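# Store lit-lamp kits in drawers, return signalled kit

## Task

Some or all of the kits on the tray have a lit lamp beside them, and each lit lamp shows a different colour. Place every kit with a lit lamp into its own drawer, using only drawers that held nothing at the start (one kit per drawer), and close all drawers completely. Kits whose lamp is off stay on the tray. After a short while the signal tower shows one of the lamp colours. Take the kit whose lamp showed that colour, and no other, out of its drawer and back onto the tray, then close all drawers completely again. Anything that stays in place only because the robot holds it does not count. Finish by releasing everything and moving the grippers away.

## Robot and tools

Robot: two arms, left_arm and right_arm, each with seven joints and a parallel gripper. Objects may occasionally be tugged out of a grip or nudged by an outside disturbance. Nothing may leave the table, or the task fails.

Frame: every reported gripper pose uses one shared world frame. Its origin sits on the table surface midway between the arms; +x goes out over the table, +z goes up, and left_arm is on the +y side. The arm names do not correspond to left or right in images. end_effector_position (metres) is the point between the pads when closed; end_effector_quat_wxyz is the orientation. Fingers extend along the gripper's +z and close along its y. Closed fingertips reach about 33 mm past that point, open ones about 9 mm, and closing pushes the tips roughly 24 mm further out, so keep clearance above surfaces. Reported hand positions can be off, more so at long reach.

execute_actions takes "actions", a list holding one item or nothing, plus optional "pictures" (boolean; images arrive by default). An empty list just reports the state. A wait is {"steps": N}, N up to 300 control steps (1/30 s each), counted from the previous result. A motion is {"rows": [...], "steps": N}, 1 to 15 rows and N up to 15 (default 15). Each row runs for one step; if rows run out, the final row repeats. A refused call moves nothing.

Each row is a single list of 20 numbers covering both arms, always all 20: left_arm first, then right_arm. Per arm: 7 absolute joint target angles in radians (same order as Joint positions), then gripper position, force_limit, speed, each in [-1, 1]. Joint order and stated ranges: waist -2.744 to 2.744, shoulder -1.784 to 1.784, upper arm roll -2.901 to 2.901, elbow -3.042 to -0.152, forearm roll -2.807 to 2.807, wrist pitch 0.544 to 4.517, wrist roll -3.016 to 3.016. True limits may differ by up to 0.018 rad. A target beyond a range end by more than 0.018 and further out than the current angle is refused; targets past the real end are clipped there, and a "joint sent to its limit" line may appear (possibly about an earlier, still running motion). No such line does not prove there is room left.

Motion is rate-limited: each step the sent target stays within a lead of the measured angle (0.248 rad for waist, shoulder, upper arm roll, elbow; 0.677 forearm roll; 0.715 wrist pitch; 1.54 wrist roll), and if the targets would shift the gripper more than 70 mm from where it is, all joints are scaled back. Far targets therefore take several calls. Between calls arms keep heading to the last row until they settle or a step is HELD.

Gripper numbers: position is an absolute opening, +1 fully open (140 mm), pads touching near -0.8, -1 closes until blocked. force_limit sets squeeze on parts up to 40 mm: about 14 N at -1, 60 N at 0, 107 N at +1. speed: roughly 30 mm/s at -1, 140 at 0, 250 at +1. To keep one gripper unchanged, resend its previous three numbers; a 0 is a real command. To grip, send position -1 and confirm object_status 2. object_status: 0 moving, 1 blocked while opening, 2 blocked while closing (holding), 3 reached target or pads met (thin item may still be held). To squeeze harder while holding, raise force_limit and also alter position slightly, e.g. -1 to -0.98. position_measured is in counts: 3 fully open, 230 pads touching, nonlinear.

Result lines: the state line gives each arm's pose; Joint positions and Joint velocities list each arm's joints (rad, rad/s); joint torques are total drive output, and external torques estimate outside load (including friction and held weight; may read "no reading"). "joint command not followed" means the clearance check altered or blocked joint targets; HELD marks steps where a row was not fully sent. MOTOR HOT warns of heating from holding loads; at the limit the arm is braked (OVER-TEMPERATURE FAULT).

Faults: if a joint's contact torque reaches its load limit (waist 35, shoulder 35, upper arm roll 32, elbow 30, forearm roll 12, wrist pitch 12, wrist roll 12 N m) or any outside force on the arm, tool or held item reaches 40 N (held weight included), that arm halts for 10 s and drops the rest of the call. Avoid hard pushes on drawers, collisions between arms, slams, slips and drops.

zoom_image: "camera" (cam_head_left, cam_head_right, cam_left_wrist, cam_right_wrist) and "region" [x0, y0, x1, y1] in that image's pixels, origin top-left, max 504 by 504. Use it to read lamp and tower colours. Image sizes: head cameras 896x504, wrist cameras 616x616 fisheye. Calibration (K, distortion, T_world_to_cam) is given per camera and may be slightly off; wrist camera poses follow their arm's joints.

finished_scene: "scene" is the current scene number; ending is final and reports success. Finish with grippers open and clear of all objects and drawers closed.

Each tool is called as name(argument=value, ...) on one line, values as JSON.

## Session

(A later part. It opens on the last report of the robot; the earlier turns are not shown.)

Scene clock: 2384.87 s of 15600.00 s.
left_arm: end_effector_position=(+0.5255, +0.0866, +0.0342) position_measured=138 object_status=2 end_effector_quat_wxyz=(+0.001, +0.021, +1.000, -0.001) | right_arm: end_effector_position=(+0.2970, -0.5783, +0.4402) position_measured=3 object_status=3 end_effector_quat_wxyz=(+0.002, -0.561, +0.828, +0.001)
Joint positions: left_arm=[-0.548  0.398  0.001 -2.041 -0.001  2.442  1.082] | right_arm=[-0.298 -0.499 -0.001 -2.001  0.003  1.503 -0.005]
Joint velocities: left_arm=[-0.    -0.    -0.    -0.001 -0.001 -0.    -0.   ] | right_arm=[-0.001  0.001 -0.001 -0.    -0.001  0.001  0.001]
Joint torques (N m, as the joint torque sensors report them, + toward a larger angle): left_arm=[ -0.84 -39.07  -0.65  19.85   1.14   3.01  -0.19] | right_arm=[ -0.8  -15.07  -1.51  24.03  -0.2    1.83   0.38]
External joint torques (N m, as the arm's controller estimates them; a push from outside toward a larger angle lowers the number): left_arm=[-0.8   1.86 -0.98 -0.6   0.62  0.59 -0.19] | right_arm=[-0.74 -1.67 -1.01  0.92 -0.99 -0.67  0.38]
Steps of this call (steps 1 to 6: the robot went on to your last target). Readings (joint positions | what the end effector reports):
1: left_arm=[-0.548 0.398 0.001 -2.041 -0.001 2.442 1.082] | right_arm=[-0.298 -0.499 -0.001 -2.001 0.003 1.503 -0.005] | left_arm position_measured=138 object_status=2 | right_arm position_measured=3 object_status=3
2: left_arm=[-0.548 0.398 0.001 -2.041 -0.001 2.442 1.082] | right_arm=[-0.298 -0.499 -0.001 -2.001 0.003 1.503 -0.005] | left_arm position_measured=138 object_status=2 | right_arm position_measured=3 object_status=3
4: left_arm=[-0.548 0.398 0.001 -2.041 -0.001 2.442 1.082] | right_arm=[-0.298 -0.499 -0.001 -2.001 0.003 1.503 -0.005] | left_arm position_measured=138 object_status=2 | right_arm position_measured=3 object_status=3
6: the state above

execute_actions(actions=[{"rows":[[-0.548,0.395,0,-2.041,0,2.43,1.075,-1,0.5,-0.5,-0.3,-0.5,0,-2.0,0,1.5,0,1,0,0],[-0.548,0.39,0,-2.04,0,2.42,1.075,-1,0.5,-0.5,-0.3,-0.5,0,-2.0,0,1.5,0,1,0,0],[-0.548,0.384,0,-2.04,0,2.412,1.075,-1,0.5,-0.5,-0.3,-0.5,0,-2.0,0,1.5,0,1,0,0],[-0.548,0.378,0,-2.039,0,2.404,1.075,-1,0.5,-0.5,-0.3,-0.5,0,-2.0,0,1.5,0,1,0,0],[-0.548,0.372,0,-2.038,0,2.396,1.075,-1,0.5,-0.5,-0.3,-0.5,0,-2.0,0,1.5,0,1,0,0],[-0.548,0.365,0,-2.036,0,2.387,1.075,-1,0.5,-0.5,-0.3,-0.5,0,-2.0,0,1.5,0,1,0,0],[-0.548,0.358,0,-2.035,0,2.378,1.075,-1,0.5,-0.5,-0.3,-0.5,0,-2.0,0,1.5,0,1,0,0],[-0.548,0.35,0,-2.033,0,2.368,1.075,-1,0.5,-0.5,-0.3,-0.5,0,-2.0,0,1.5,0,1,0,0],[-0.548,0.34,0,-2.031,0,2.355,1.075,-1,0.5,-0.5,-0.3,-0.5,0,-2.0,0,1.5,0,1,0,0],[-0.548,0.33,0,-2.03,0,2.34,1.075,-1,0.5,-0.5,-0.3,-0.5,0,-2.0,0,1.5,0,1,0,0],[-0.548,0.315,0,-2.03,0,2.325,1.075,-1,0.5,-0.5,-0.3,-0.5,0,-2.0,0,1.5,0,1,0,0],[-0.548,0.295,0,-2.035,0,2.31,1.075,-1,0.5,-0.5,-0.3,-0.5,0,-2.0,0,1.5,0,1,0,0],[-0.548,0.27,0,-2.045,0,2.295,1.075,-1,0.5,-0.5,-0.3,-0.5,0,-2.0,0,1.5,0,1,0,0],[-0.548,0.24,0,-2.06,0,2.28,1.075,-1,0.5,-0.5,-0.3,-0.5,0,-2.0,0,1.5,0,1,0,0],[-0.548,0.2,0,-2.08,0,2.26,1.075,-1,0.5,-0.5,-0.3,-0.5,0,-2.0,0,1.5,0,1,0,0]],"steps":15}], pictures=false)

execute_actions(actions=[{"rows":[[-0.548,0.16,0,-2.1,0,2.24,1.1,-1,0.5,-0.5,-0.3,-0.5,0,-2.0,0,1.5,0,1,0,0],[-0.548,0.12,0,-2.115,0,2.215,1.15,-1,0.5,-0.5,-0.3,-0.5,0,-2.0,0,1.5,0,1,0,0],[-0.548,0.08,0,-2.13,0,2.19,1.2,-1,0.5,-0.5,-0.3,-0.5,0,-2.0,0,1.5,0,1,0,0],[-0.548,0.04,0,-2.15,0,2.17,1.25,-1,0.5,-0.5,-0.3,-0.5,0,-2.0,0,1.5,0,1,0,0],[-0.548,0.0,0,-2.165,0,2.145,1.3,-1,0.5,-0.5,-0.3,-0.5,0,-2.0,0,1.5,0,1,0,0],[-0.54,-0.04,0,-2.18,0,2.12,1.35,-1,0.5,-0.5,-0.3,-0.5,0,-2.0,0,1.5,0,1,0,0],[-0.52,-0.08,0,-2.2,0,2.1,1.4,-1,0.5,-0.5,-0.3,-0.5,0,-2.0,0,1.5,0,1,0,0],[-0.49,-0.12,0,-2.215,0,2.075,1.45,-1,0.5,-0.5,-0.3,-0.5,0,-2.0,0,1.5,0,1,0,0],[-0.46,-0.16,0,-2.23,0,2.05,1.5,-1,0.5,-0.5,-0.3,-0.5,0,-2.0,0,1.5,0,1,0,0],[-0.42,-0.2,0,-2.25,0,2.03,1.55,-1,0.5,-0.5,-0.3,-0.5,0,-2.0,0,1.5,0,1,0,0],[-0.38,-0.24,0,-2.265,0,2.005,1.6,-1,0.5,-0.5,-0.3,-0.5,0,-2.0,0,1.5,0,1,0,0],[-0.34,-0.28,0,-2.28,0,1.98,1.65,-1,0.5,-0.5,-0.3,-0.5,0,-2.0,0,1.5,0,1,0,0],[-0.3,-0.32,0,-2.3,0,1.96,1.7,-1,0.5,-0.5,-0.3,-0.5,0,-2.0,0,1.5,0,1,0,0],[-0.26,-0.36,0,-2.315,0,1.945,1.75,-1,0.5,-0.5,-0.3,-0.5,0,-2.0,0,1.5,0,1,0,0],[-0.22,-0.396,0,-2.328,0,1.93,1.8,-1,0.5,-0.5,-0.3,-0.5,0,-2.0,0,1.5,0,1,0,0]],"steps":15}], pictures=false)

execute_actions(actions=[{"rows":[[-0.18,-0.396,0,-2.328,0,1.93,1.85,-1,0.5,-0.5,-0.3,-0.5,0,-2.0,0,1.5,0,1,0,0],[-0.14,-0.396,0,-2.328,0,1.93,1.9,-1,0.5,-0.5,-0.3,-0.5,0,-2.0,0,1.5,0,1,0,0],[-0.1,-0.396,0,-2.328,0,1.93,1.95,-1,0.5,-0.5,-0.3,-0.5,0,-2.0,0,1.5,0,1,0,0],[-0.06,-0.396,0,-2.328,0,1.93,2.0,-1,0.5,-0.5,-0.3,-0.5,0,-2.0,0,1.5,0,1,0,0],[-0.02,-0.396,0,-2.328,0,1.93,2.035,-1,0.5,-0.5,-0.3,-0.5,0,-2.0,0,1.5,0,1,0,0],[0.02,-0.396,0,-2.328,0,1.93,2.035,-1,0.5,-0.5,-0.3,-0.5,0,-2.0,0,1.5,0,1,0,0],[0.06,-0.396,0,-2.328,0,1.93,2.035,-1,0.5,-0.5,-0.3,-0.5,0,-2.0,0,1.5,0,1,0,0],[0.1,-0.396,0,-2.328,0,1.93,2.035,-1,0.5,-0.5,-0.3,-0.5,0,-2.0,0,1.5,0,1,0,0],[0.14,-0.396,0,-2.328,0,1.93,2.035,-1,0.5,-0.5,-0.3,-0.5,0,-2.0,0,1.5,0,1,0,0],[0.18,-0.396,0,-2.328,0,1.93,2.035,-1,0.5,-0.5,-0.3,-0.5,0,-2.0,0,1.5,0,1,0,0],[0.22,-0.396,0,-2.328,0,1.93,2.035,-1,0.5,-0.5,-0.3,-0.5,0,-2.0,0,1.5,0,1,0,0],[0.26,-0.396,0,-2.328,0,1.93,2.035,-1,0.5,-0.5,-0.3,-0.5,0,-2.0,0,1.5,0,1,0,0],[0.3,-0.396,0,-2.328,0,1.93,2.035,-1,0.5,-0.5,-0.3,-0.5,0,-2.0,0,1.5,0,1,0,0],[0.34,-0.396,0,-2.328,0,1.93,2.035,-1,0.5,-0.5,-0.3,-0.5,0,-2.0,0,1.5,0,1,0,0],[0.377,-0.396,0,-2.328,0,1.93,2.035,-1,0.5,-0.5,-0.3,-0.5,0,-2.0,0,1.5,0,1,0,0]],"steps":15}], pictures=false)

execute_actions(actions=[{"rows":[[0.377,-0.36,0,-2.291,0,1.93,2.035,-1,0.5,-0.5,-0.3,-0.5,0,-2.0,0,1.5,0,1,0,0],[0.377,-0.32,0,-2.25,0,1.93,2.035,-1,0.5,-0.5,-0.3,-0.5,0,-2.0,0,1.5,0,1,0,0],[0.377,-0.28,0,-2.21,0,1.93,2.035,-1,0.5,-0.5,-0.3,-0.5,0,-2.0,0,1.5,0,1,0,0],[0.377,-0.24,0,-2.17,0,1.93,2.035,-1,0.5,-0.5,-0.3,-0.5,0,-2.0,0,1.5,0,1,0,0],[0.377,-0.2,0,-2.13,0,1.93,2.035,-1,0.5,-0.5,-0.3,-0.5,0,-2.0,0,1.5,0,1,0,0],[0.377,-0.16,0,-2.088,0,1.928,2.035,-1,0.5,-0.5,-0.3,-0.5,0,-2.0,0,1.5,0,1,0,0],[0.377,-0.12,0,-2.047,0,1.925,2.035,-1,0.5,-0.5,-0.3,-0.5,0,-2.0,0,1.5,0,1,0,0],[0.377,-0.08,0,-2.005,0,1.92,2.035,-1,0.5,-0.5,-0.3,-0.5,0,-2.0,0,1.5,0,1,0,0],[0.377,-0.04,0,-1.96,0,1.912,2.035,-1,0.5,-0.5,-0.3,-0.5,0,-2.0,0,1.5,0,1,0,0],[0.377,0.0,0,-1.911,0,1.903,2.035,-1,0.5,-0.5,-0.3,-0.5,0,-2.0,0,1.5,0,1,0,0],[0.377,0.04,0,-1.862,0,1.895,2.035,-1,0.5,-0.5,-0.3,-0.5,0,-2.0,0,1.5,0,1,0,0],[0.377,0.075,0,-1.82,0,1.888,2.035,-1,0.5,-0.5,-0.3,-0.5,0,-2.0,0,1.5,0,1,0,0],[0.377,0.1,0,-1.788,0,1.883,2.035,-1,0.5,-0.5,-0.3,-0.5,0,-2.0,0,1.5,0,1,0,0],[0.377,0.115,0,-1.77,0,1.88,2.035,-1,0.5,-0.5,-0.3,-0.5,0,-2.0,0,1.5,0,1,0,0],[0.377,0.124,0,-1.759,0,1.88,2.035,-1,0.5,-0.5,-0.3,-0.5,0,-2.0,0,1.5,0,1,0,0]],"steps":15}], pictures=false)

execute_actions(actions=[{"steps":15}])

Scene clock: 2454.80 s of 15600.00 s.
left_arm: end_effector_position=(+0.5162, +0.0920, +0.0940) position_measured=138 object_status=2 end_effector_quat_wxyz=(+0.000, +0.021, +1.000, -0.000) | right_arm: end_effector_position=(+0.2970, -0.5783, +0.4402) position_measured=3 object_status=3 end_effector_quat_wxyz=(+0.002, -0.561, +0.828, +0.001)
Joint positions: left_arm=[-0.548  0.269  0.001 -2.057 -0.001  2.327  1.081] | right_arm=[-0.298 -0.499 -0.001 -2.001  0.003  1.503 -0.005]
Joint velocities: left_arm=[-0.002 -0.818  0.    -0.338 -0.    -0.418  0.   ] | right_arm=[ 0.001  0.    -0.    -0.     0.     0.     0.   ]
Joint torques (N m, as the joint torque sensors report them, + toward a larger angle): left_arm=[ -0.32 -40.54  -0.34  24.28   1.1    2.77  -0.21] | right_arm=[ -0.56 -15.3   -0.77  23.81  -0.16   1.92   0.34]
External joint torques (N m, as the arm's controller estimates them; a push from outside toward a larger angle lowers the number): left_arm=[-0.39 -2.4  -0.7  -0.8   0.54 -0.64 -0.21] | right_arm=[-0.57 -1.79 -0.35  0.66 -0.96 -0.57  0.34]
Steps of this call (steps 1 to 15: the robot went on to your last target; steps 16 to 90: nothing new was sent; then 66.43 s passed at rest; steps 91 to 105: all 15 steps of this action). Readings (joint positions | what the end effector reports):
91: left_arm=[-0.548 0.398 0.001 -2.041 -0.001 2.441 1.082] | right_arm=[-0.298 -0.499 -0.001 -2.001 0.003 1.503 -0.005] | left_arm position_measured=138 object_status=2 | right_arm position_measured=3 object_status=3
92: left_arm=[-0.548 0.397 0.001 -2.041 -0.001 2.438 1.082] | right_arm=[-0.298 -0.499 -0.001 -2.001 0.003 1.503 -0.005] | left_arm position_measured=138 object_status=2 | right_arm position_measured=3 object_status=3
94: left_arm=[-0.548 0.392 0.001 -2.041 -0.001 2.429 1.082] | right_arm=[-0.298 -0.499 -0.001 -2.001 0.003 1.503 -0.005] | left_arm position_measured=138 object_status=2 | right_arm position_measured=3 object_status=3
98: left_arm=[-0.548 0.370 0.001 -2.040 -0.001 2.403 1.082] | right_arm=[-0.298 -0.499 -0.001 -2.001 0.003 1.503 -0.005] | left_arm position_measured=138 object_status=2 | right_arm position_measured=3 object_status=3
105: the state above

Scene clock: 2455.30 s of 15600.00 s.
left_arm: end_effector_position=(+0.4637, +0.2378, +0.2622) position_measured=138 object_status=2 end_effector_quat_wxyz=(+0.024, +0.081, +0.996, -0.006) | right_arm: end_effector_position=(+0.2970, -0.5783, +0.4402) position_measured=3 object_status=3 end_effector_quat_wxyz=(+0.002, -0.561, +0.828, +0.001)
Joint positions: left_arm=[-0.335 -0.282 -0.003 -2.279 -0.001  2.047  1.41 ] | right_arm=[-0.298 -0.499 -0.001 -2.001  0.003  1.503 -0.005]
Joint velocities: left_arm=[ 0.977 -0.976  0.084 -0.4   -0.    -0.496  0.895] | right_arm=[-0.    -0.    -0.001 -0.001 -0.     0.    -0.001]
Joint torques (N m, as the joint torque sensors report them, + toward a larger angle): left_arm=[ -3.16 -18.39  -3.28  25.47   1.1    2.68   0.55] | right_arm=[ -0.65 -15.32  -1.09  23.99  -0.2    1.87   0.39]
External joint torques (N m, as the arm's controller estimates them; a push from outside toward a larger angle lowers the number): left_arm=[ 1.07 -1.89  0.54  0.3   0.39 -0.51  0.56] | right_arm=[-0.69 -1.76 -0.71  0.8  -1.01 -0.63  0.39]
Steps of this call (steps 1 to 15: all 15 steps of this action). Readings (joint positions | what the end effector reports):
1: left_arm=[-0.548 0.238 0.001 -2.072 -0.001 2.312 1.083] | right_arm=[-0.298 -0.499 -0.001 -2.001 0.003 1.503 -0.005] | left_arm position_measured=138 object_status=2 | right_arm position_measured=3 object_status=3
2: left_arm=[-0.548 0.203 0.001 -2.087 -0.001 2.295 1.088] | right_arm=[-0.298 -0.499 -0.001 -2.001 0.003 1.503 -0.005] | left_arm position_measured=138 object_status=2 | right_arm position_measured=3 object_status=3
4: left_arm=[-0.548 0.127 0.001 -2.117 -0.001 2.258 1.114] | right_arm=[-0.298 -0.499 -0.001 -2.001 0.003 1.503 -0.005] | left_arm position_measured=138 object_status=2 | right_arm position_measured=3 object_status=3
8: left_arm=[-0.532 -0.034 -0.004 -2.178 -0.001 2.177 1.205] | right_arm=[-0.298 -0.499 -0.001 -2.001 0.003 1.503 -0.005] | left_arm position_measured=138 object_status=2 | right_arm position_measured=3 object_status=3
15: the state above

Scene clock: 2455.80 s of 15600.00 s.
left_arm: end_effector_position=(+0.4232, +0.5215, +0.2786) position_measured=138 object_status=2 end_effector_quat_wxyz=(+0.003, +0.005, +1.000, +0.000) | right_arm: end_effector_position=(+0.2970, -0.5783, +0.4402) position_measured=3 object_status=3 end_effector_quat_wxyz=(+0.002, -0.561, +0.828, +0.001)
Joint positions: left_arm=[ 0.293 -0.392  0.    -2.327 -0.001  1.941  1.889] | right_arm=[-0.298 -0.499 -0.001 -2.001  0.003  1.503 -0.005]
Joint velocities: left_arm=[ 1.103 -0.001  0.051 -0.001  0.001 -0.041  0.463] | right_arm=[0.001 0.001 0.    0.001 0.001 0.    0.001]
Joint torques (N m, as the joint torque sensors report them, + toward a larger angle): left_arm=[ -3.76 -20.2   -3.27  22.69   1.25   1.88   0.53] | right_arm=[ -0.52 -15.04  -0.64  23.87  -0.11   1.85   0.37]
External joint torques (N m, as the arm's controller estimates them; a push from outside toward a larger angle lowers the number): left_arm=[ 1.03 -1.16  0.24 -1.46  0.54 -0.43  0.53] | right_arm=[-0.57 -1.63 -0.27  0.75 -0.93 -0.65  0.37]
Steps of this call (steps 1 to 15: all 15 steps of this action). Readings (joint positions | what the end effector reports):
1: left_arm=[-0.298 -0.313 -0.003 -2.291 -0.001 2.032 1.444] | right_arm=[-0.298 -0.499 -0.001 -2.001 0.003 1.503 -0.005] | left_arm position_measured=138 object_status=2 | right_arm position_measured=3 object_status=3
2: left_arm=[-0.258 -0.338 -0.003 -2.299 -0.001 2.017 1.482] | right_arm=[-0.298 -0.499 -0.001 -2.001 0.003 1.503 -0.005] | left_arm position_measured=138 object_status=2 | right_arm position_measured=3 object_status=3
4: left_arm=[-0.171 -0.371 -0.002 -2.310 -0.001 1.994 1.566] | right_arm=[-0.298 -0.499 -0.001 -2.001 0.003 1.503 -0.005] | left_arm position_measured=138 object_status=2 | right_arm position_measured=3 object_status=3
8: left_arm=[0.009 -0.391 0.001 -2.322 -0.001 1.962 1.728] | right_arm=[-0.298 -0.499 -0.001 -2.001 0.003 1.503 -0.005] | left_arm position_measured=138 object_status=2 | right_arm position_measured=3 object_status=3
15: the state above

Scene clock: 2456.30 s of 15600.00 s.
left_arm: end_effector_position=(+0.5538, +0.6145, +0.2774) position_measured=138 object_status=2 end_effector_quat_wxyz=(+0.002, +0.020, +1.000, +0.001) | right_arm: end_effector_position=(+0.2970, -0.5783, +0.4402) position_measured=3 object_status=3 end_effector_quat_wxyz=(+0.002, -0.561, +0.828, +0.001)
Joint positions: left_arm=[ 0.374  0.084  0.002 -1.815 -0.001  1.903  2.001] | right_arm=[-0.298 -0.499 -0.001 -2.001  0.003  1.503 -0.005]
Joint velocities: left_arm=[-0.001  0.613 -0.002  0.671  0.001 -0.086  0.089] | right_arm=[ 0.001  0.001 -0.     0.001  0.001 -0.    -0.002]
Joint torques (N m, as the joint torque sensors report them, + toward a larger angle): left_arm=[  0.72 -40.38  -1.44  24.62   1.2    1.17   0.53] | right_arm=[ -0.51 -15.14  -1.34  24.28  -0.18   1.86   0.4 ]
External joint torques (N m, as the arm's controller estimates them; a push from outside toward a larger angle lowers the number): left_arm=[ 0.43  1.48 -1.81  1.25  0.42 -0.61  0.53] | right_arm=[-0.5  -1.59 -0.89  1.07 -0.98 -0.64  0.4 ]
Steps of this call (steps 1 to 15: all 15 steps of this action). Readings (joint positions | what the end effector reports):
1: left_arm=[0.324 -0.385 0.003 -2.319 -0.001 1.938 1.903] | right_arm=[-0.298 -0.499 -0.001 -2.001 0.003 1.503 -0.005] | left_arm position_measured=138 object_status=2 | right_arm position_measured=3 object_status=3
2: left_arm=[0.345 -0.369 0.006 -2.300 -0.001 1.936 1.916] | right_arm=[-0.298 -0.499 -0.001 -2.001 0.003 1.503 -0.005] | left_arm position_measured=138 object_status=2 | right_arm position_measured=3 object_status=3
4: left_arm=[0.367 -0.313 0.008 -2.240 -0.001 1.934 1.938] | right_arm=[-0.298 -0.499 -0.001 -2.001 0.003 1.503 -0.005] | left_arm position_measured=138 object_status=2 | right_arm position_measured=3 object_status=3
8: left_arm=[0.374 -0.165 0.005 -2.089 -0.001 1.930 1.970] | right_arm=[-0.298 -0.499 -0.001 -2.001 0.003 1.503 -0.005] | left_arm position_measured=138 object_status=2 | right_arm position_measured=3 object_status=3
15: the state above

Scene clock: 2456.80 s of 15600.00 s.
left_arm: end_effector_position=(+0.5640, +0.6186, +0.2774) position_measured=138 object_status=2 end_effector_quat_wxyz=(-0.000, +0.031, +1.000, -0.000) | right_arm: end_effector_position=(+0.2970, -0.5783, +0.4402) position_measured=3 object_status=3 end_effector_quat_wxyz=(+0.002, -0.561, +0.828, +0.001)
Joint positions: left_arm=[ 0.374  0.124  0.002 -1.762 -0.001  1.884  2.023] | right_arm=[-0.298 -0.499 -0.001 -2.001  0.003  1.503 -0.005]
Joint velocities: left_arm=[ 0.001  0.     0.    -0.    -0.    -0.008  0.018] | right_arm=[-0.     0.    -0.001 -0.     0.    -0.001 -0.001]
Joint torques (N m, as the joint torque sensors report them, + toward a larger angle): left_arm=[  0.88 -36.17  -1.13  25.03   1.16   2.03   0.48] | right_arm=[ -0.76 -14.92  -0.8   23.93  -0.19   1.82   0.43]
External joint torques (N m, as the arm's controller estimates them; a push from outside toward a larger angle lowers the number): left_arm=[ 0.76  0.19 -1.37  0.69  0.34 -0.38  0.48] | right_arm=[-0.69 -1.34 -0.28  0.73 -0.98 -0.68  0.43]
Steps of this call (steps 1 to 15: the robot went on to your last target). Readings (joint positions | what the end effector reports):
1: left_arm=[0.374 0.100 0.002 -1.797 -0.001 1.900 2.004] | right_arm=[-0.298 -0.499 -0.001 -2.001 0.003 1.503 -0.005] | left_arm position_measured=138 object_status=2 | right_arm position_measured=3 object_status=3
2: left_arm=[0.374 0.111 0.002 -1.786 -0.001 1.897 2.007] | right_arm=[-0.298 -0.499 -0.001 -2.001 0.003 1.503 -0.005] | left_arm position_measured=138 object_status=2 | right_arm position_measured=3 object_status=3
4: left_arm=[0.374 0.121 0.002 -1.774 -0.001 1.893 2.011] | right_arm=[-0.298 -0.499 -0.001 -2.001 0.003 1.503 -0.005] | left_arm position_measured=138 object_status=2 | right_arm position_measured=3 object_status=3
8: left_arm=[0.374 0.124 0.002 -1.764 -0.001 1.888 2.017] | right_arm=[-0.298 -0.499 -0.001 -2.001 0.003 1.503 -0.005] | left_arm position_measured=138 object_status=2 | right_arm position_measured=3 object_status=3
15: the state above
camera_calibration (this result's frames):
cam_left_wrist: T_world_to_cam=[[0.218908, 0.974083, -0.0569269, -0.702051], [0.890979, -0.175766, 0.418644, -0.496776], [0.397788, -0.142365, -0.906365, 0.305749], [0, 0, 0, 1]] pos_world=[0.474678, 0.640068, 0.445126]
cam_right_wrist: T_world_to_cam=[[-0.92821, 0.371741, 0.0153155, 0.481065], [0.347491, 0.85148, 0.392723, 0.207669], [0.13295, 0.369851, -0.919529, 0.755384], [0, 0, 0, 1]] pos_world=[0.273938, -0.635038, 0.605674]

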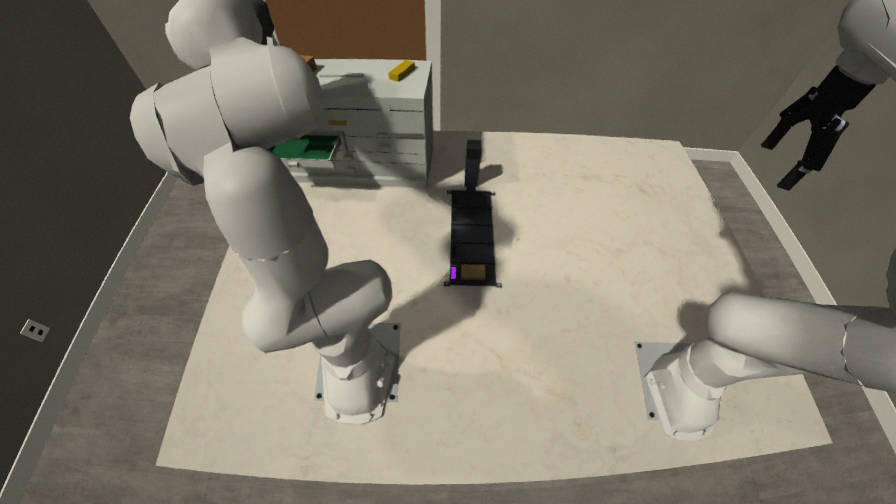

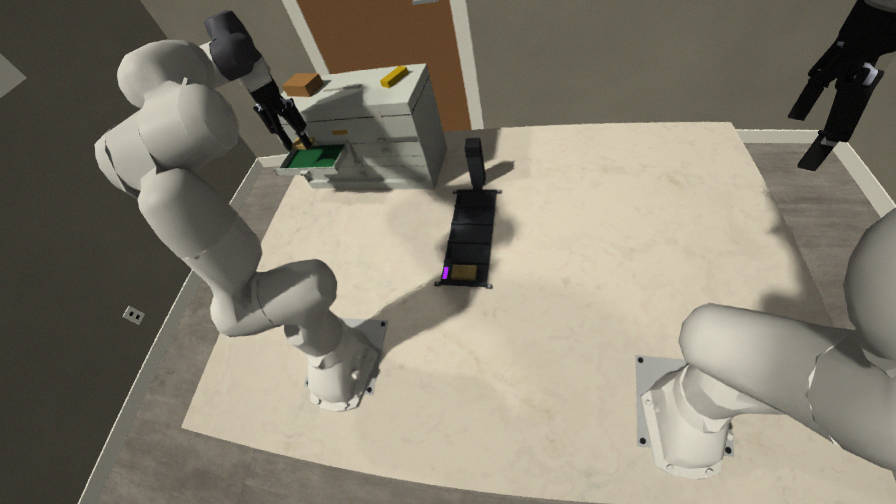

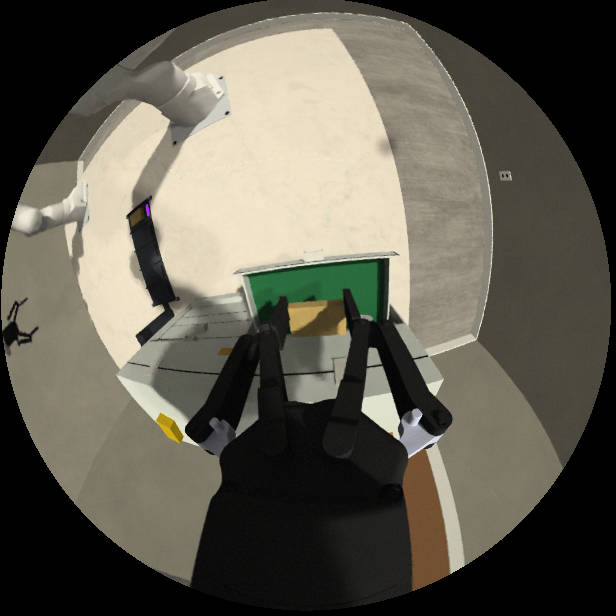

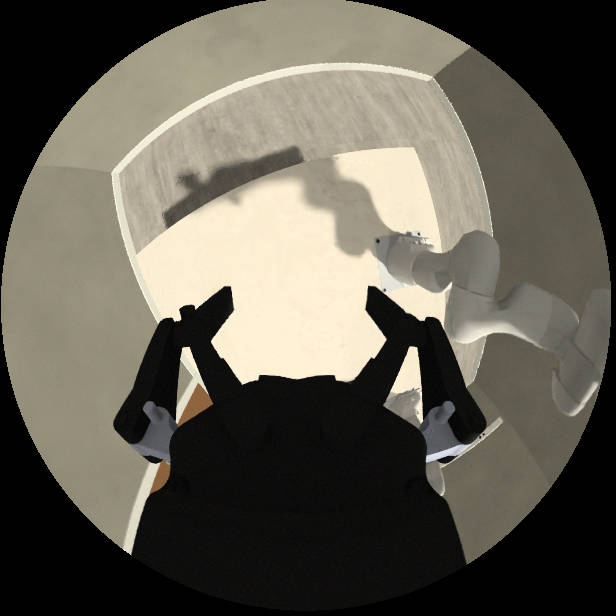

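execute_actions(actions=[{"rows":[[0.377,0.124,0,-1.762,0,1.91,2.035,-1,0.5,-0.5,-0.3,-0.5,0,-2.0,0,1.5,0,1,0,0],[0.377,0.126,0,-1.772,0,1.925,2.035,-1,0.5,-0.5,-0.3,-0.5,0,-2.0,0,1.5,0,1,0,0],[0.377,0.129,0,-1.782,0,1.94,2.035,-1,0.5,-0.5,-0.3,-0.5,0,-2.0,0,1.5,0,1,0,0],[0.377,0.131,0,-1.792,0,1.955,2.035,-1,0.5,-0.5,-0.3,-0.5,0,-2.0,0,1.5,0,1,0,0],[0.377,0.134,0,-1.802,0,1.97,2.035,-1,0.5,-0.5,-0.3,-0.5,0,-2.0,0,1.5,0,1,0,0],[0.377,0.137,0,-1.812,0,1.982,2.035,-1,0.5,-0.5,-0.3,-0.5,0,-2.0,0,1.5,0,1,0,0],[0.377,0.14,0,-1.822,0,1.995,2.035,-1,0.5,-0.5,-0.3,-0.5,0,-2.0,0,1.5,0,1,0,0],[0.377,0.143,0,-1.832,0,2.007,2.035,-1,0.5,-0.5,-0.3,-0.5,0,-2.0,0,1.5,0,1,0,0],[0.377,0.146,0,-1.842,0,2.02,2.035,-1,0.5,-0.5,-0.3,-0.5,0,-2.0,0,1.5,0,1,0,0],[0.377,0.15,0,-1.852,0,2.03,2.035,-1,0.5,-0.5,-0.3,-0.5,0,-2.0,0,1.5,0,1,0,0],[0.377,0.154,0,-1.862,0,2.033,2.035,-1,0.5,-0.5,-0.3,-0.5,0,-2.0,0,1.5,0,1,0,0],[0.377,0.157,0,-1.871,0,2.033,2.035,-1,0.5,-0.5,-0.3,-0.5,0,-2.0,0,1.5,0,1,0,0]],"steps":15}], pictures=false)

execute_actions(actions=[{"steps":12}])

Scene clock: 2478.03 s of 15600.00 s.
left_arm: end_effector_position=(+0.5593, +0.6167, +0.2168) position_measured=138 object_status=2 end_effector_quat_wxyz=(-0.009, +0.033, +0.999, -0.004) | right_arm: end_effector_position=(+0.2970, -0.5783, +0.4402) position_measured=3 object_status=3 end_effector_quat_wxyz=(+0.002, -0.561, +0.828, +0.001)
Joint positions: left_arm=[ 0.374  0.159  0.002 -1.868 -0.001  2.007  2.028] | right_arm=[-0.298 -0.499 -0.001 -2.001  0.003  1.503 -0.005]
Joint velocities: left_arm=[-0.     0.058  0.    -0.097  0.001  0.11  -0.   ] | right_arm=[-0.     0.     0.     0.001  0.     0.     0.002]
Joint torques (N m, as the joint torque sensors report them, + toward a larger angle): left_arm=[  0.61 -40.72  -1.14  26.39   1.12   3.72   0.42] | right_arm=[ -0.39 -15.35  -1.19  24.29  -0.25   1.83   0.34]
External joint torques (N m, as the arm's controller estimates them; a push from outside toward a larger angle lowers the number): left_arm=[ 0.57  0.73 -1.36 -0.39  0.31  0.99  0.42] | right_arm=[-0.36 -1.82 -0.74  1.09 -1.05 -0.68  0.34]
Steps of this call (steps 1 to 15: the robot went on to your last target; steps 16 to 90: nothing new was sent; then 17.73 s passed at rest; steps 91 to 105: all 15 steps of this action). Readings (joint positions | what the end effector reports):
91: left_arm=[0.374 0.124 0.002 -1.762 -0.001 1.886 2.028] | right_arm=[-0.298 -0.499 -0.001 -2.001 0.003 1.503 -0.005] | left_arm position_measured=138 object_status=2 | right_arm position_measured=3 object_status=3
92: left_arm=[0.374 0.124 0.002 -1.764 -0.001 1.892 2.028] | right_arm=[-0.298 -0.499 -0.001 -2.001 0.003 1.503 -0.005] | left_arm position_measured=138 object_status=2 | right_arm position_measured=3 object_status=3
94: left_arm=[0.374 0.124 0.002 -1.774 -0.001 1.909 2.028] | right_arm=[-0.298 -0.499 -0.001 -2.001 0.003 1.503 -0.005] | left_arm position_measured=138 object_status=2 | right_arm position_measured=3 object_status=3
98: left_arm=[0.374 0.134 0.002 -1.810 -0.001 1.952 2.028] | right_arm=[-0.298 -0.499 -0.001 -2.001 0.003 1.503 -0.005] | left_arm position_measured=138 object_status=2 | right_arm position_measured=3 object_status=3
105: the state above

Scene clock: 2478.43 s of 15600.00 s.
left_arm: end_effector_position=(+0.5633, +0.6184, +0.2157) position_measured=138 object_status=2 end_effector_quat_wxyz=(-0.003, +0.033, +0.999, -0.001) | right_arm: end_effector_position=(+0.2970, -0.5783, +0.4402) position_measured=3 object_status=3 end_effector_quat_wxyz=(+0.002, -0.561, +0.828, +0.001)
Joint positions: left_arm=[ 0.374  0.16   0.002 -1.872 -0.001  2.026  2.028] | right_arm=[-0.298 -0.499 -0.001 -2.001  0.003  1.503 -0.005]
Joint velocities: left_arm=[ 0.001 -0.001 -0.    -0.001  0.003  0.011  0.   ] | right_arm=[-0.    -0.001 -0.002  0.001  0.     0.    -0.001]
Joint torques (N m, as the joint torque sensors report them, + toward a larger angle): left_arm=[  0.83 -39.29  -0.6   23.95   1.13   3.3    0.45] | right_arm=[ -0.78 -15.29  -0.91  23.66  -0.18   1.88   0.39]
External joint torques (N m, as the arm's controller estimates them; a push from outside toward a larger angle lowers the number): left_arm=[ 0.8  -2.22 -0.78  0.07  0.36  0.93  0.45] | right_arm=[-0.7  -1.77 -0.36  0.44 -0.98 -0.62  0.39]
Steps of this call (steps 1 to 12: the robot went on to your last target). Readings (joint positions | what the end effector reports):
1: left_arm=[0.374 0.160 0.002 -1.870 -0.001 2.010 2.028] | right_arm=[-0.298 -0.499 -0.001 -2.001 0.003 1.503 -0.005] | left_arm position_measured=138 object_status=2 | right_arm position_measured=3 object_status=3
2: left_arm=[0.374 0.160 0.002 -1.872 -0.001 2.013 2.028] | right_arm=[-0.298 -0.499 -0.001 -2.001 0.003 1.503 -0.005] | left_arm position_measured=138 object_status=2 | right_arm position_measured=3 object_status=3
4: left_arm=[0.374 0.160 0.002 -1.872 -0.001 2.018 2.028] | right_arm=[-0.298 -0.499 -0.001 -2.001 0.003 1.503 -0.005] | left_arm position_measured=138 object_status=2 | right_arm position_measured=3 object_status=3
8: left_arm=[0.374 0.160 0.002 -1.872 -0.001 2.023 2.028] | right_arm=[-0.298 -0.499 -0.001 -2.001 0.003 1.503 -0.005] | left_arm position_measured=138 object_status=2 | right_arm position_measured=3 object_status=3
12: the state above
camera_calibration (this result's frames):
cam_left_wrist: T_world_to_cam=[[0.223676, 0.972826, -0.0598237, -0.706476], [0.892062, -0.179606, 0.414688, -0.467781], [0.392675, -0.146122, -0.907995, 0.255597], [0, 0, 0, 1]] pos_world=[0.474945, 0.64061, 0.383801]
cam_right_wrist: T_world_to_cam=[[-0.92821, 0.371741, 0.0153139, 0.481066], [0.347491, 0.851481, 0.392721, 0.207671], [0.132951, 0.369849, -0.91953, 0.755384], [0, 0, 0, 1]] pos_world=[0.273937, -0.635038, 0.605675]

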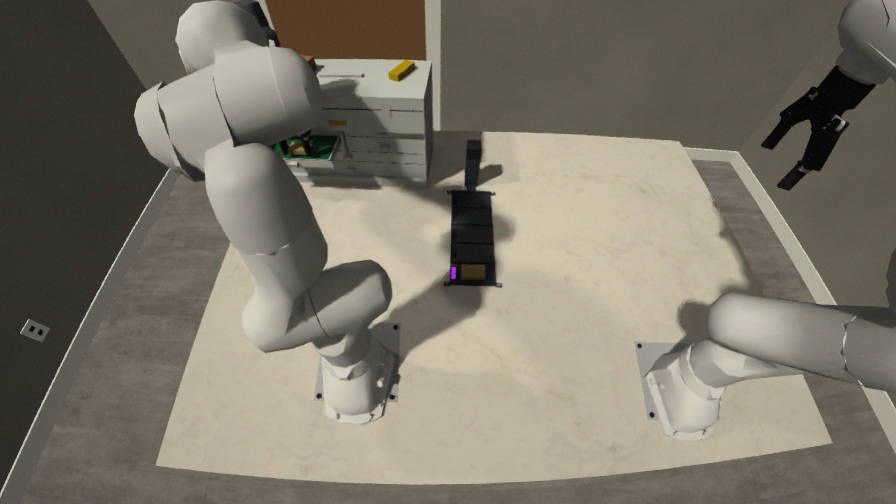

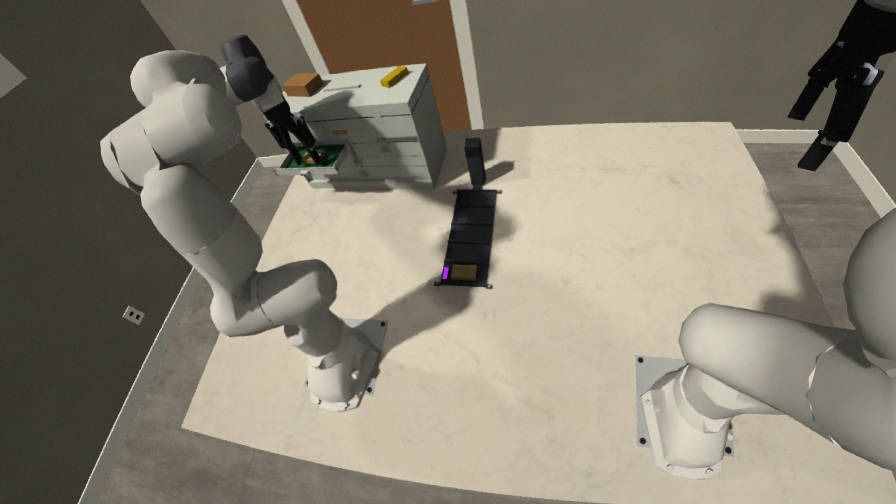

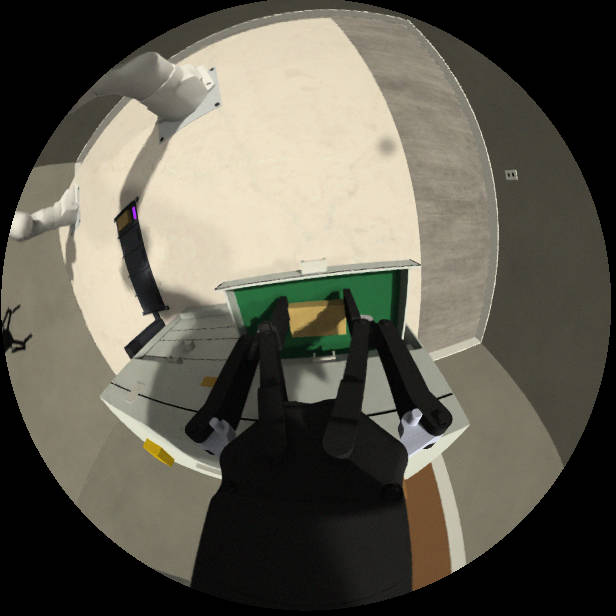

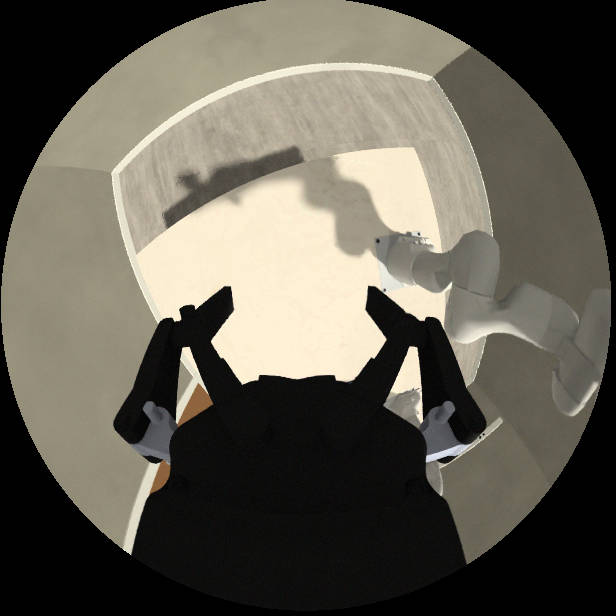

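execute_actions(actions=[{"rows":[[0.377,0.161,0,-1.875,0,2.045,2.035,-1,0.5,-0.5,-0.3,-0.5,0,-2.0,0,1.5,0,1,0,0],[0.377,0.162,0,-1.878,0,2.05,2.035,-1,0.5,-0.5,-0.3,-0.5,0,-2.0,0,1.5,0,1,0,0],[0.377,0.163,0,-1.881,0,2.055,2.035,-1,0.5,-0.5,-0.3,-0.5,0,-2.0,0,1.5,0,1,0,0],[0.377,0.164,0,-1.884,0,2.06,2.035,-1,0.5,-0.5,-0.3,-0.5,0,-2.0,0,1.5,0,1,0,0],[0.377,0.166,0,-1.887,0,2.064,2.035,-1,0.5,-0.5,-0.3,-0.5,0,-2.0,0,1.5,0,1,0,0],[0.377,0.167,0,-1.89,0,2.067,2.035,-1,0.5,-0.5,-0.3,-0.5,0,-2.0,0,1.5,0,1,0,0],[0.377,0.168,0,-1.893,0,2.069,2.035,-1,0.5,-0.5,-0.3,-0.5,0,-2.0,0,1.5,0,1,0,0],[0.377,0.17,0,-1.896,0,2.071,2.035,-1,0.5,-0.5,-0.3,-0.5,0,-2.0,0,1.5,0,1,0,0]],"steps":15}], pictures=false)

execute_actions(actions=[{"steps":10}], pictures=false)

Scene clock: 2501.10 s of 15600.00 s.
left_arm: end_effector_position=(+0.5649, +0.6192, +0.2045) position_measured=138 object_status=2 end_effector_quat_wxyz=(+0.001, +0.033, +0.999, +0.000) | right_arm: end_effector_position=(+0.2970, -0.5783, +0.4402) position_measured=3 object_status=3 end_effector_quat_wxyz=(+0.002, -0.561, +0.828, +0.001)
Joint positions: left_arm=[ 0.375  0.168  0.002 -1.893 -0.001  2.062  2.029] | right_arm=[-0.298 -0.499 -0.001 -2.001  0.003  1.503 -0.005]
Joint velocities: left_arm=[ 0.    -0.001 -0.    -0.003 -0.001  0.019  0.001] | right_arm=[ 0.001  0.    -0.001  0.    -0.001 -0.     0.001]
Joint torques (N m, as the joint torque sensors report them, + toward a larger angle): left_arm=[  1.12 -35.44  -1.37  22.34   1.2    3.37   0.44] | right_arm=[ -1.13 -15.47  -0.94  23.81  -0.2    1.9    0.33]
External joint torques (N m, as the arm's controller estimates them; a push from outside toward a larger angle lowers the number): left_arm=[ 1.07  1.98 -1.58 -1.59  0.45  0.95  0.44] | right_arm=[-1.13 -1.93 -0.52  0.61 -1.   -0.6   0.33]
Steps of this call (steps 1 to 30: the robot went on to your last target; steps 31 to 90: nothing new was sent; then 19.17 s passed at rest; steps 91 to 105: all 15 steps of this action). Readings (joint positions | what the end effector reports):
91: left_arm=[0.374 0.160 0.002 -1.872 -0.001 2.030 2.028] | right_arm=[-0.298 -0.499 -0.001 -2.001 0.003 1.503 -0.005] | left_arm position_measured=138 object_status=2 | right_arm position_measured=3 object_status=3
92: left_arm=[0.374 0.160 0.002 -1.874 -0.001 2.033 2.028] | right_arm=[-0.298 -0.499 -0.001 -2.001 0.003 1.503 -0.005] | left_arm position_measured=138 object_status=2 | right_arm position_measured=3 object_status=3
94: left_arm=[0.374 0.161 0.002 -1.878 -0.001 2.039 2.028] | right_arm=[-0.298 -0.499 -0.001 -2.001 0.003 1.503 -0.005] | left_arm position_measured=138 object_status=2 | right_arm position_measured=3 object_status=3
98: left_arm=[0.374 0.165 0.002 -1.889 -0.001 2.052 2.028] | right_arm=[-0.298 -0.499 -0.001 -2.001 0.003 1.503 -0.005] | left_arm position_measured=138 object_status=2 | right_arm position_measured=3 object_status=3
105: the state above

Scene clock: 2501.43 s of 15600.00 s.
left_arm: end_effector_position=(+0.5655, +0.6194, +0.2045) position_measured=138 object_status=2 end_effector_quat_wxyz=(+0.002, +0.033, +0.999, +0.001) | right_arm: end_effector_position=(+0.2970, -0.5783, +0.4402) position_measured=3 object_status=3 end_effector_quat_wxyz=(+0.002, -0.561, +0.828, +0.001)
Joint positions: left_arm=[ 0.375  0.168  0.002 -1.894 -0.001  2.065  2.029] | right_arm=[-0.298 -0.499 -0.001 -2.001  0.003  1.503 -0.005]
Joint velocities: left_arm=[ 0.     0.002  0.    -0.001 -0.     0.002  0.002] | right_arm=[ 0.     0.001 -0.    -0.002 -0.     0.001  0.   ]
Joint torques (N m, as the joint torque sensors report them, + toward a larger angle): left_arm=[  1.09 -36.18  -0.15  22.06   1.04   3.33   0.41] | right_arm=[ -0.56 -15.16  -0.97  24.09  -0.18   1.92   0.43]
External joint torques (N m, as the arm's controller estimates them; a push from outside toward a larger angle lowers the number): left_arm=[ 0.97  0.93 -0.43 -1.72  0.28  0.92  0.41] | right_arm=[-0.6  -1.78 -0.61  1.03 -0.99 -0.57  0.43]
Steps of this call (steps 1 to 10: the robot went on to your last target). Readings (joint positions | what the end effector reports):
1: left_arm=[0.375 0.168 0.002 -1.893 -0.001 2.063 2.029] | right_arm=[-0.298 -0.499 -0.001 -2.001 0.003 1.503 -0.005] | left_arm position_measured=138 object_status=2 | right_arm position_measured=3 object_status=3
2: left_arm=[0.375 0.168 0.002 -1.893 -0.001 2.063 2.029] | right_arm=[-0.298 -0.499 -0.001 -2.001 0.003 1.503 -0.005] | left_arm position_measured=138 object_status=2 | right_arm position_measured=3 object_status=3
4: left_arm=[0.375 0.168 0.002 -1.893 -0.001 2.064 2.029] | right_arm=[-0.298 -0.499 -0.001 -2.001 0.003 1.503 -0.005] | left_arm position_measured=138 object_status=2 | right_arm position_measured=3 object_status=3
8: left_arm=[0.375 0.168 0.002 -1.894 -0.001 2.065 2.029] | right_arm=[-0.298 -0.499 -0.001 -2.001 0.003 1.503 -0.005] | left_arm position_measured=138 object_status=2 | right_arm position_measured=3 object_status=3
10: the state above

Unclear; go 8 mm lower.

execute_actions(actions=[{"rows":[[0.377,0.172,0,-1.899,0,2.075,2.035,-1,0.5,-0.5,-0.3,-0.5,0,-2.0,0,1.5,0,1,0,0],[0.377,0.173,0,-1.902,0,2.079,2.035,-1,0.5,-0.5,-0.3,-0.5,0,-2.0,0,1.5,0,1,0,0],[0.377,0.175,0,-1.905,0,2.083,2.035,-1,0.5,-0.5,-0.3,-0.5,0,-2.0,0,1.5,0,1,0,0],[0.377,0.177,0,-1.908,0,2.087,2.035,-1,0.5,-0.5,-0.3,-0.5,0,-2.0,0,1.5,0,1,0,0]],"steps":15}], pictures=false)

Scene clock: 2511.53 s of 15600.00 s.
left_arm: end_effector_position=(+0.5686, +0.6194, +0.2034) position_measured=138 object_status=2 end_effector_quat_wxyz=(+0.007, +0.035, +0.999, +0.003) | right_arm: end_effector_position=(+0.2970, -0.5783, +0.4402) position_measured=3 object_status=3 end_effector_quat_wxyz=(+0.002, -0.561, +0.828, +0.001)
Joint positions: left_arm=[ 0.375  0.168  0.    -1.899 -0.001  2.082  2.029] | right_arm=[-0.298 -0.499 -0.001 -2.001  0.003  1.503 -0.005]
Joint velocities: left_arm=[ 0.     0.    -0.001 -0.001 -0.     0.006  0.002] | right_arm=[ 0.001 -0.001  0.     0.     0.001  0.001  0.   ]
Joint torques (N m, as the joint torque sensors report them, + toward a larger angle): left_arm=[  1.2  -31.42   0.13  18.99   1.29   3.23   0.36] | right_arm=[ -0.38 -15.56  -1.    24.28  -0.17   1.88   0.37]
External joint torques (N m, as the arm's controller estimates them; a push from outside toward a larger angle lowers the number): left_arm=[ 1.18  5.8  -0.05 -4.85  0.55  0.78  0.36] | right_arm=[-0.43 -1.85 -0.66  1.01 -0.98 -0.63  0.37]
Steps of this call (steps 1 to 15: the robot went on to your last target; steps 16 to 90: nothing new was sent; then 6.60 s passed at rest; steps 91 to 105: all 15 steps of this action). Readings (joint positions | what the end effector reports):
91: left_arm=[0.375 0.168 0.002 -1.894 -0.001 2.066 2.029] | right_arm=[-0.298 -0.499 -0.001 -2.001 0.003 1.503 -0.005] | left_arm position_measured=138 object_status=2 | right_arm position_measured=3 object_status=3
92: left_arm=[0.375 0.168 0.002 -1.895 -0.001 2.067 2.029] | right_arm=[-0.298 -0.499 -0.001 -2.001 0.003 1.503 -0.005] | left_arm position_measured=138 object_status=2 | right_arm position_measured=3 object_status=3
94: left_arm=[0.375 0.168 0.002 -1.897 -0.001 2.072 2.029] | right_arm=[-0.298 -0.499 -0.001 -2.001 0.003 1.503 -0.005] | left_arm position_measured=138 object_status=2 | right_arm position_measured=3 object_status=3
98: left_arm=[0.375 0.168 0.001 -1.899 -0.001 2.078 2.029] | right_arm=[-0.298 -0.499 -0.001 -2.001 0.003 1.503 -0.005] | left_arm position_measured=138 object_status=2 | right_arm position_measured=3 object_status=3
105: the state above


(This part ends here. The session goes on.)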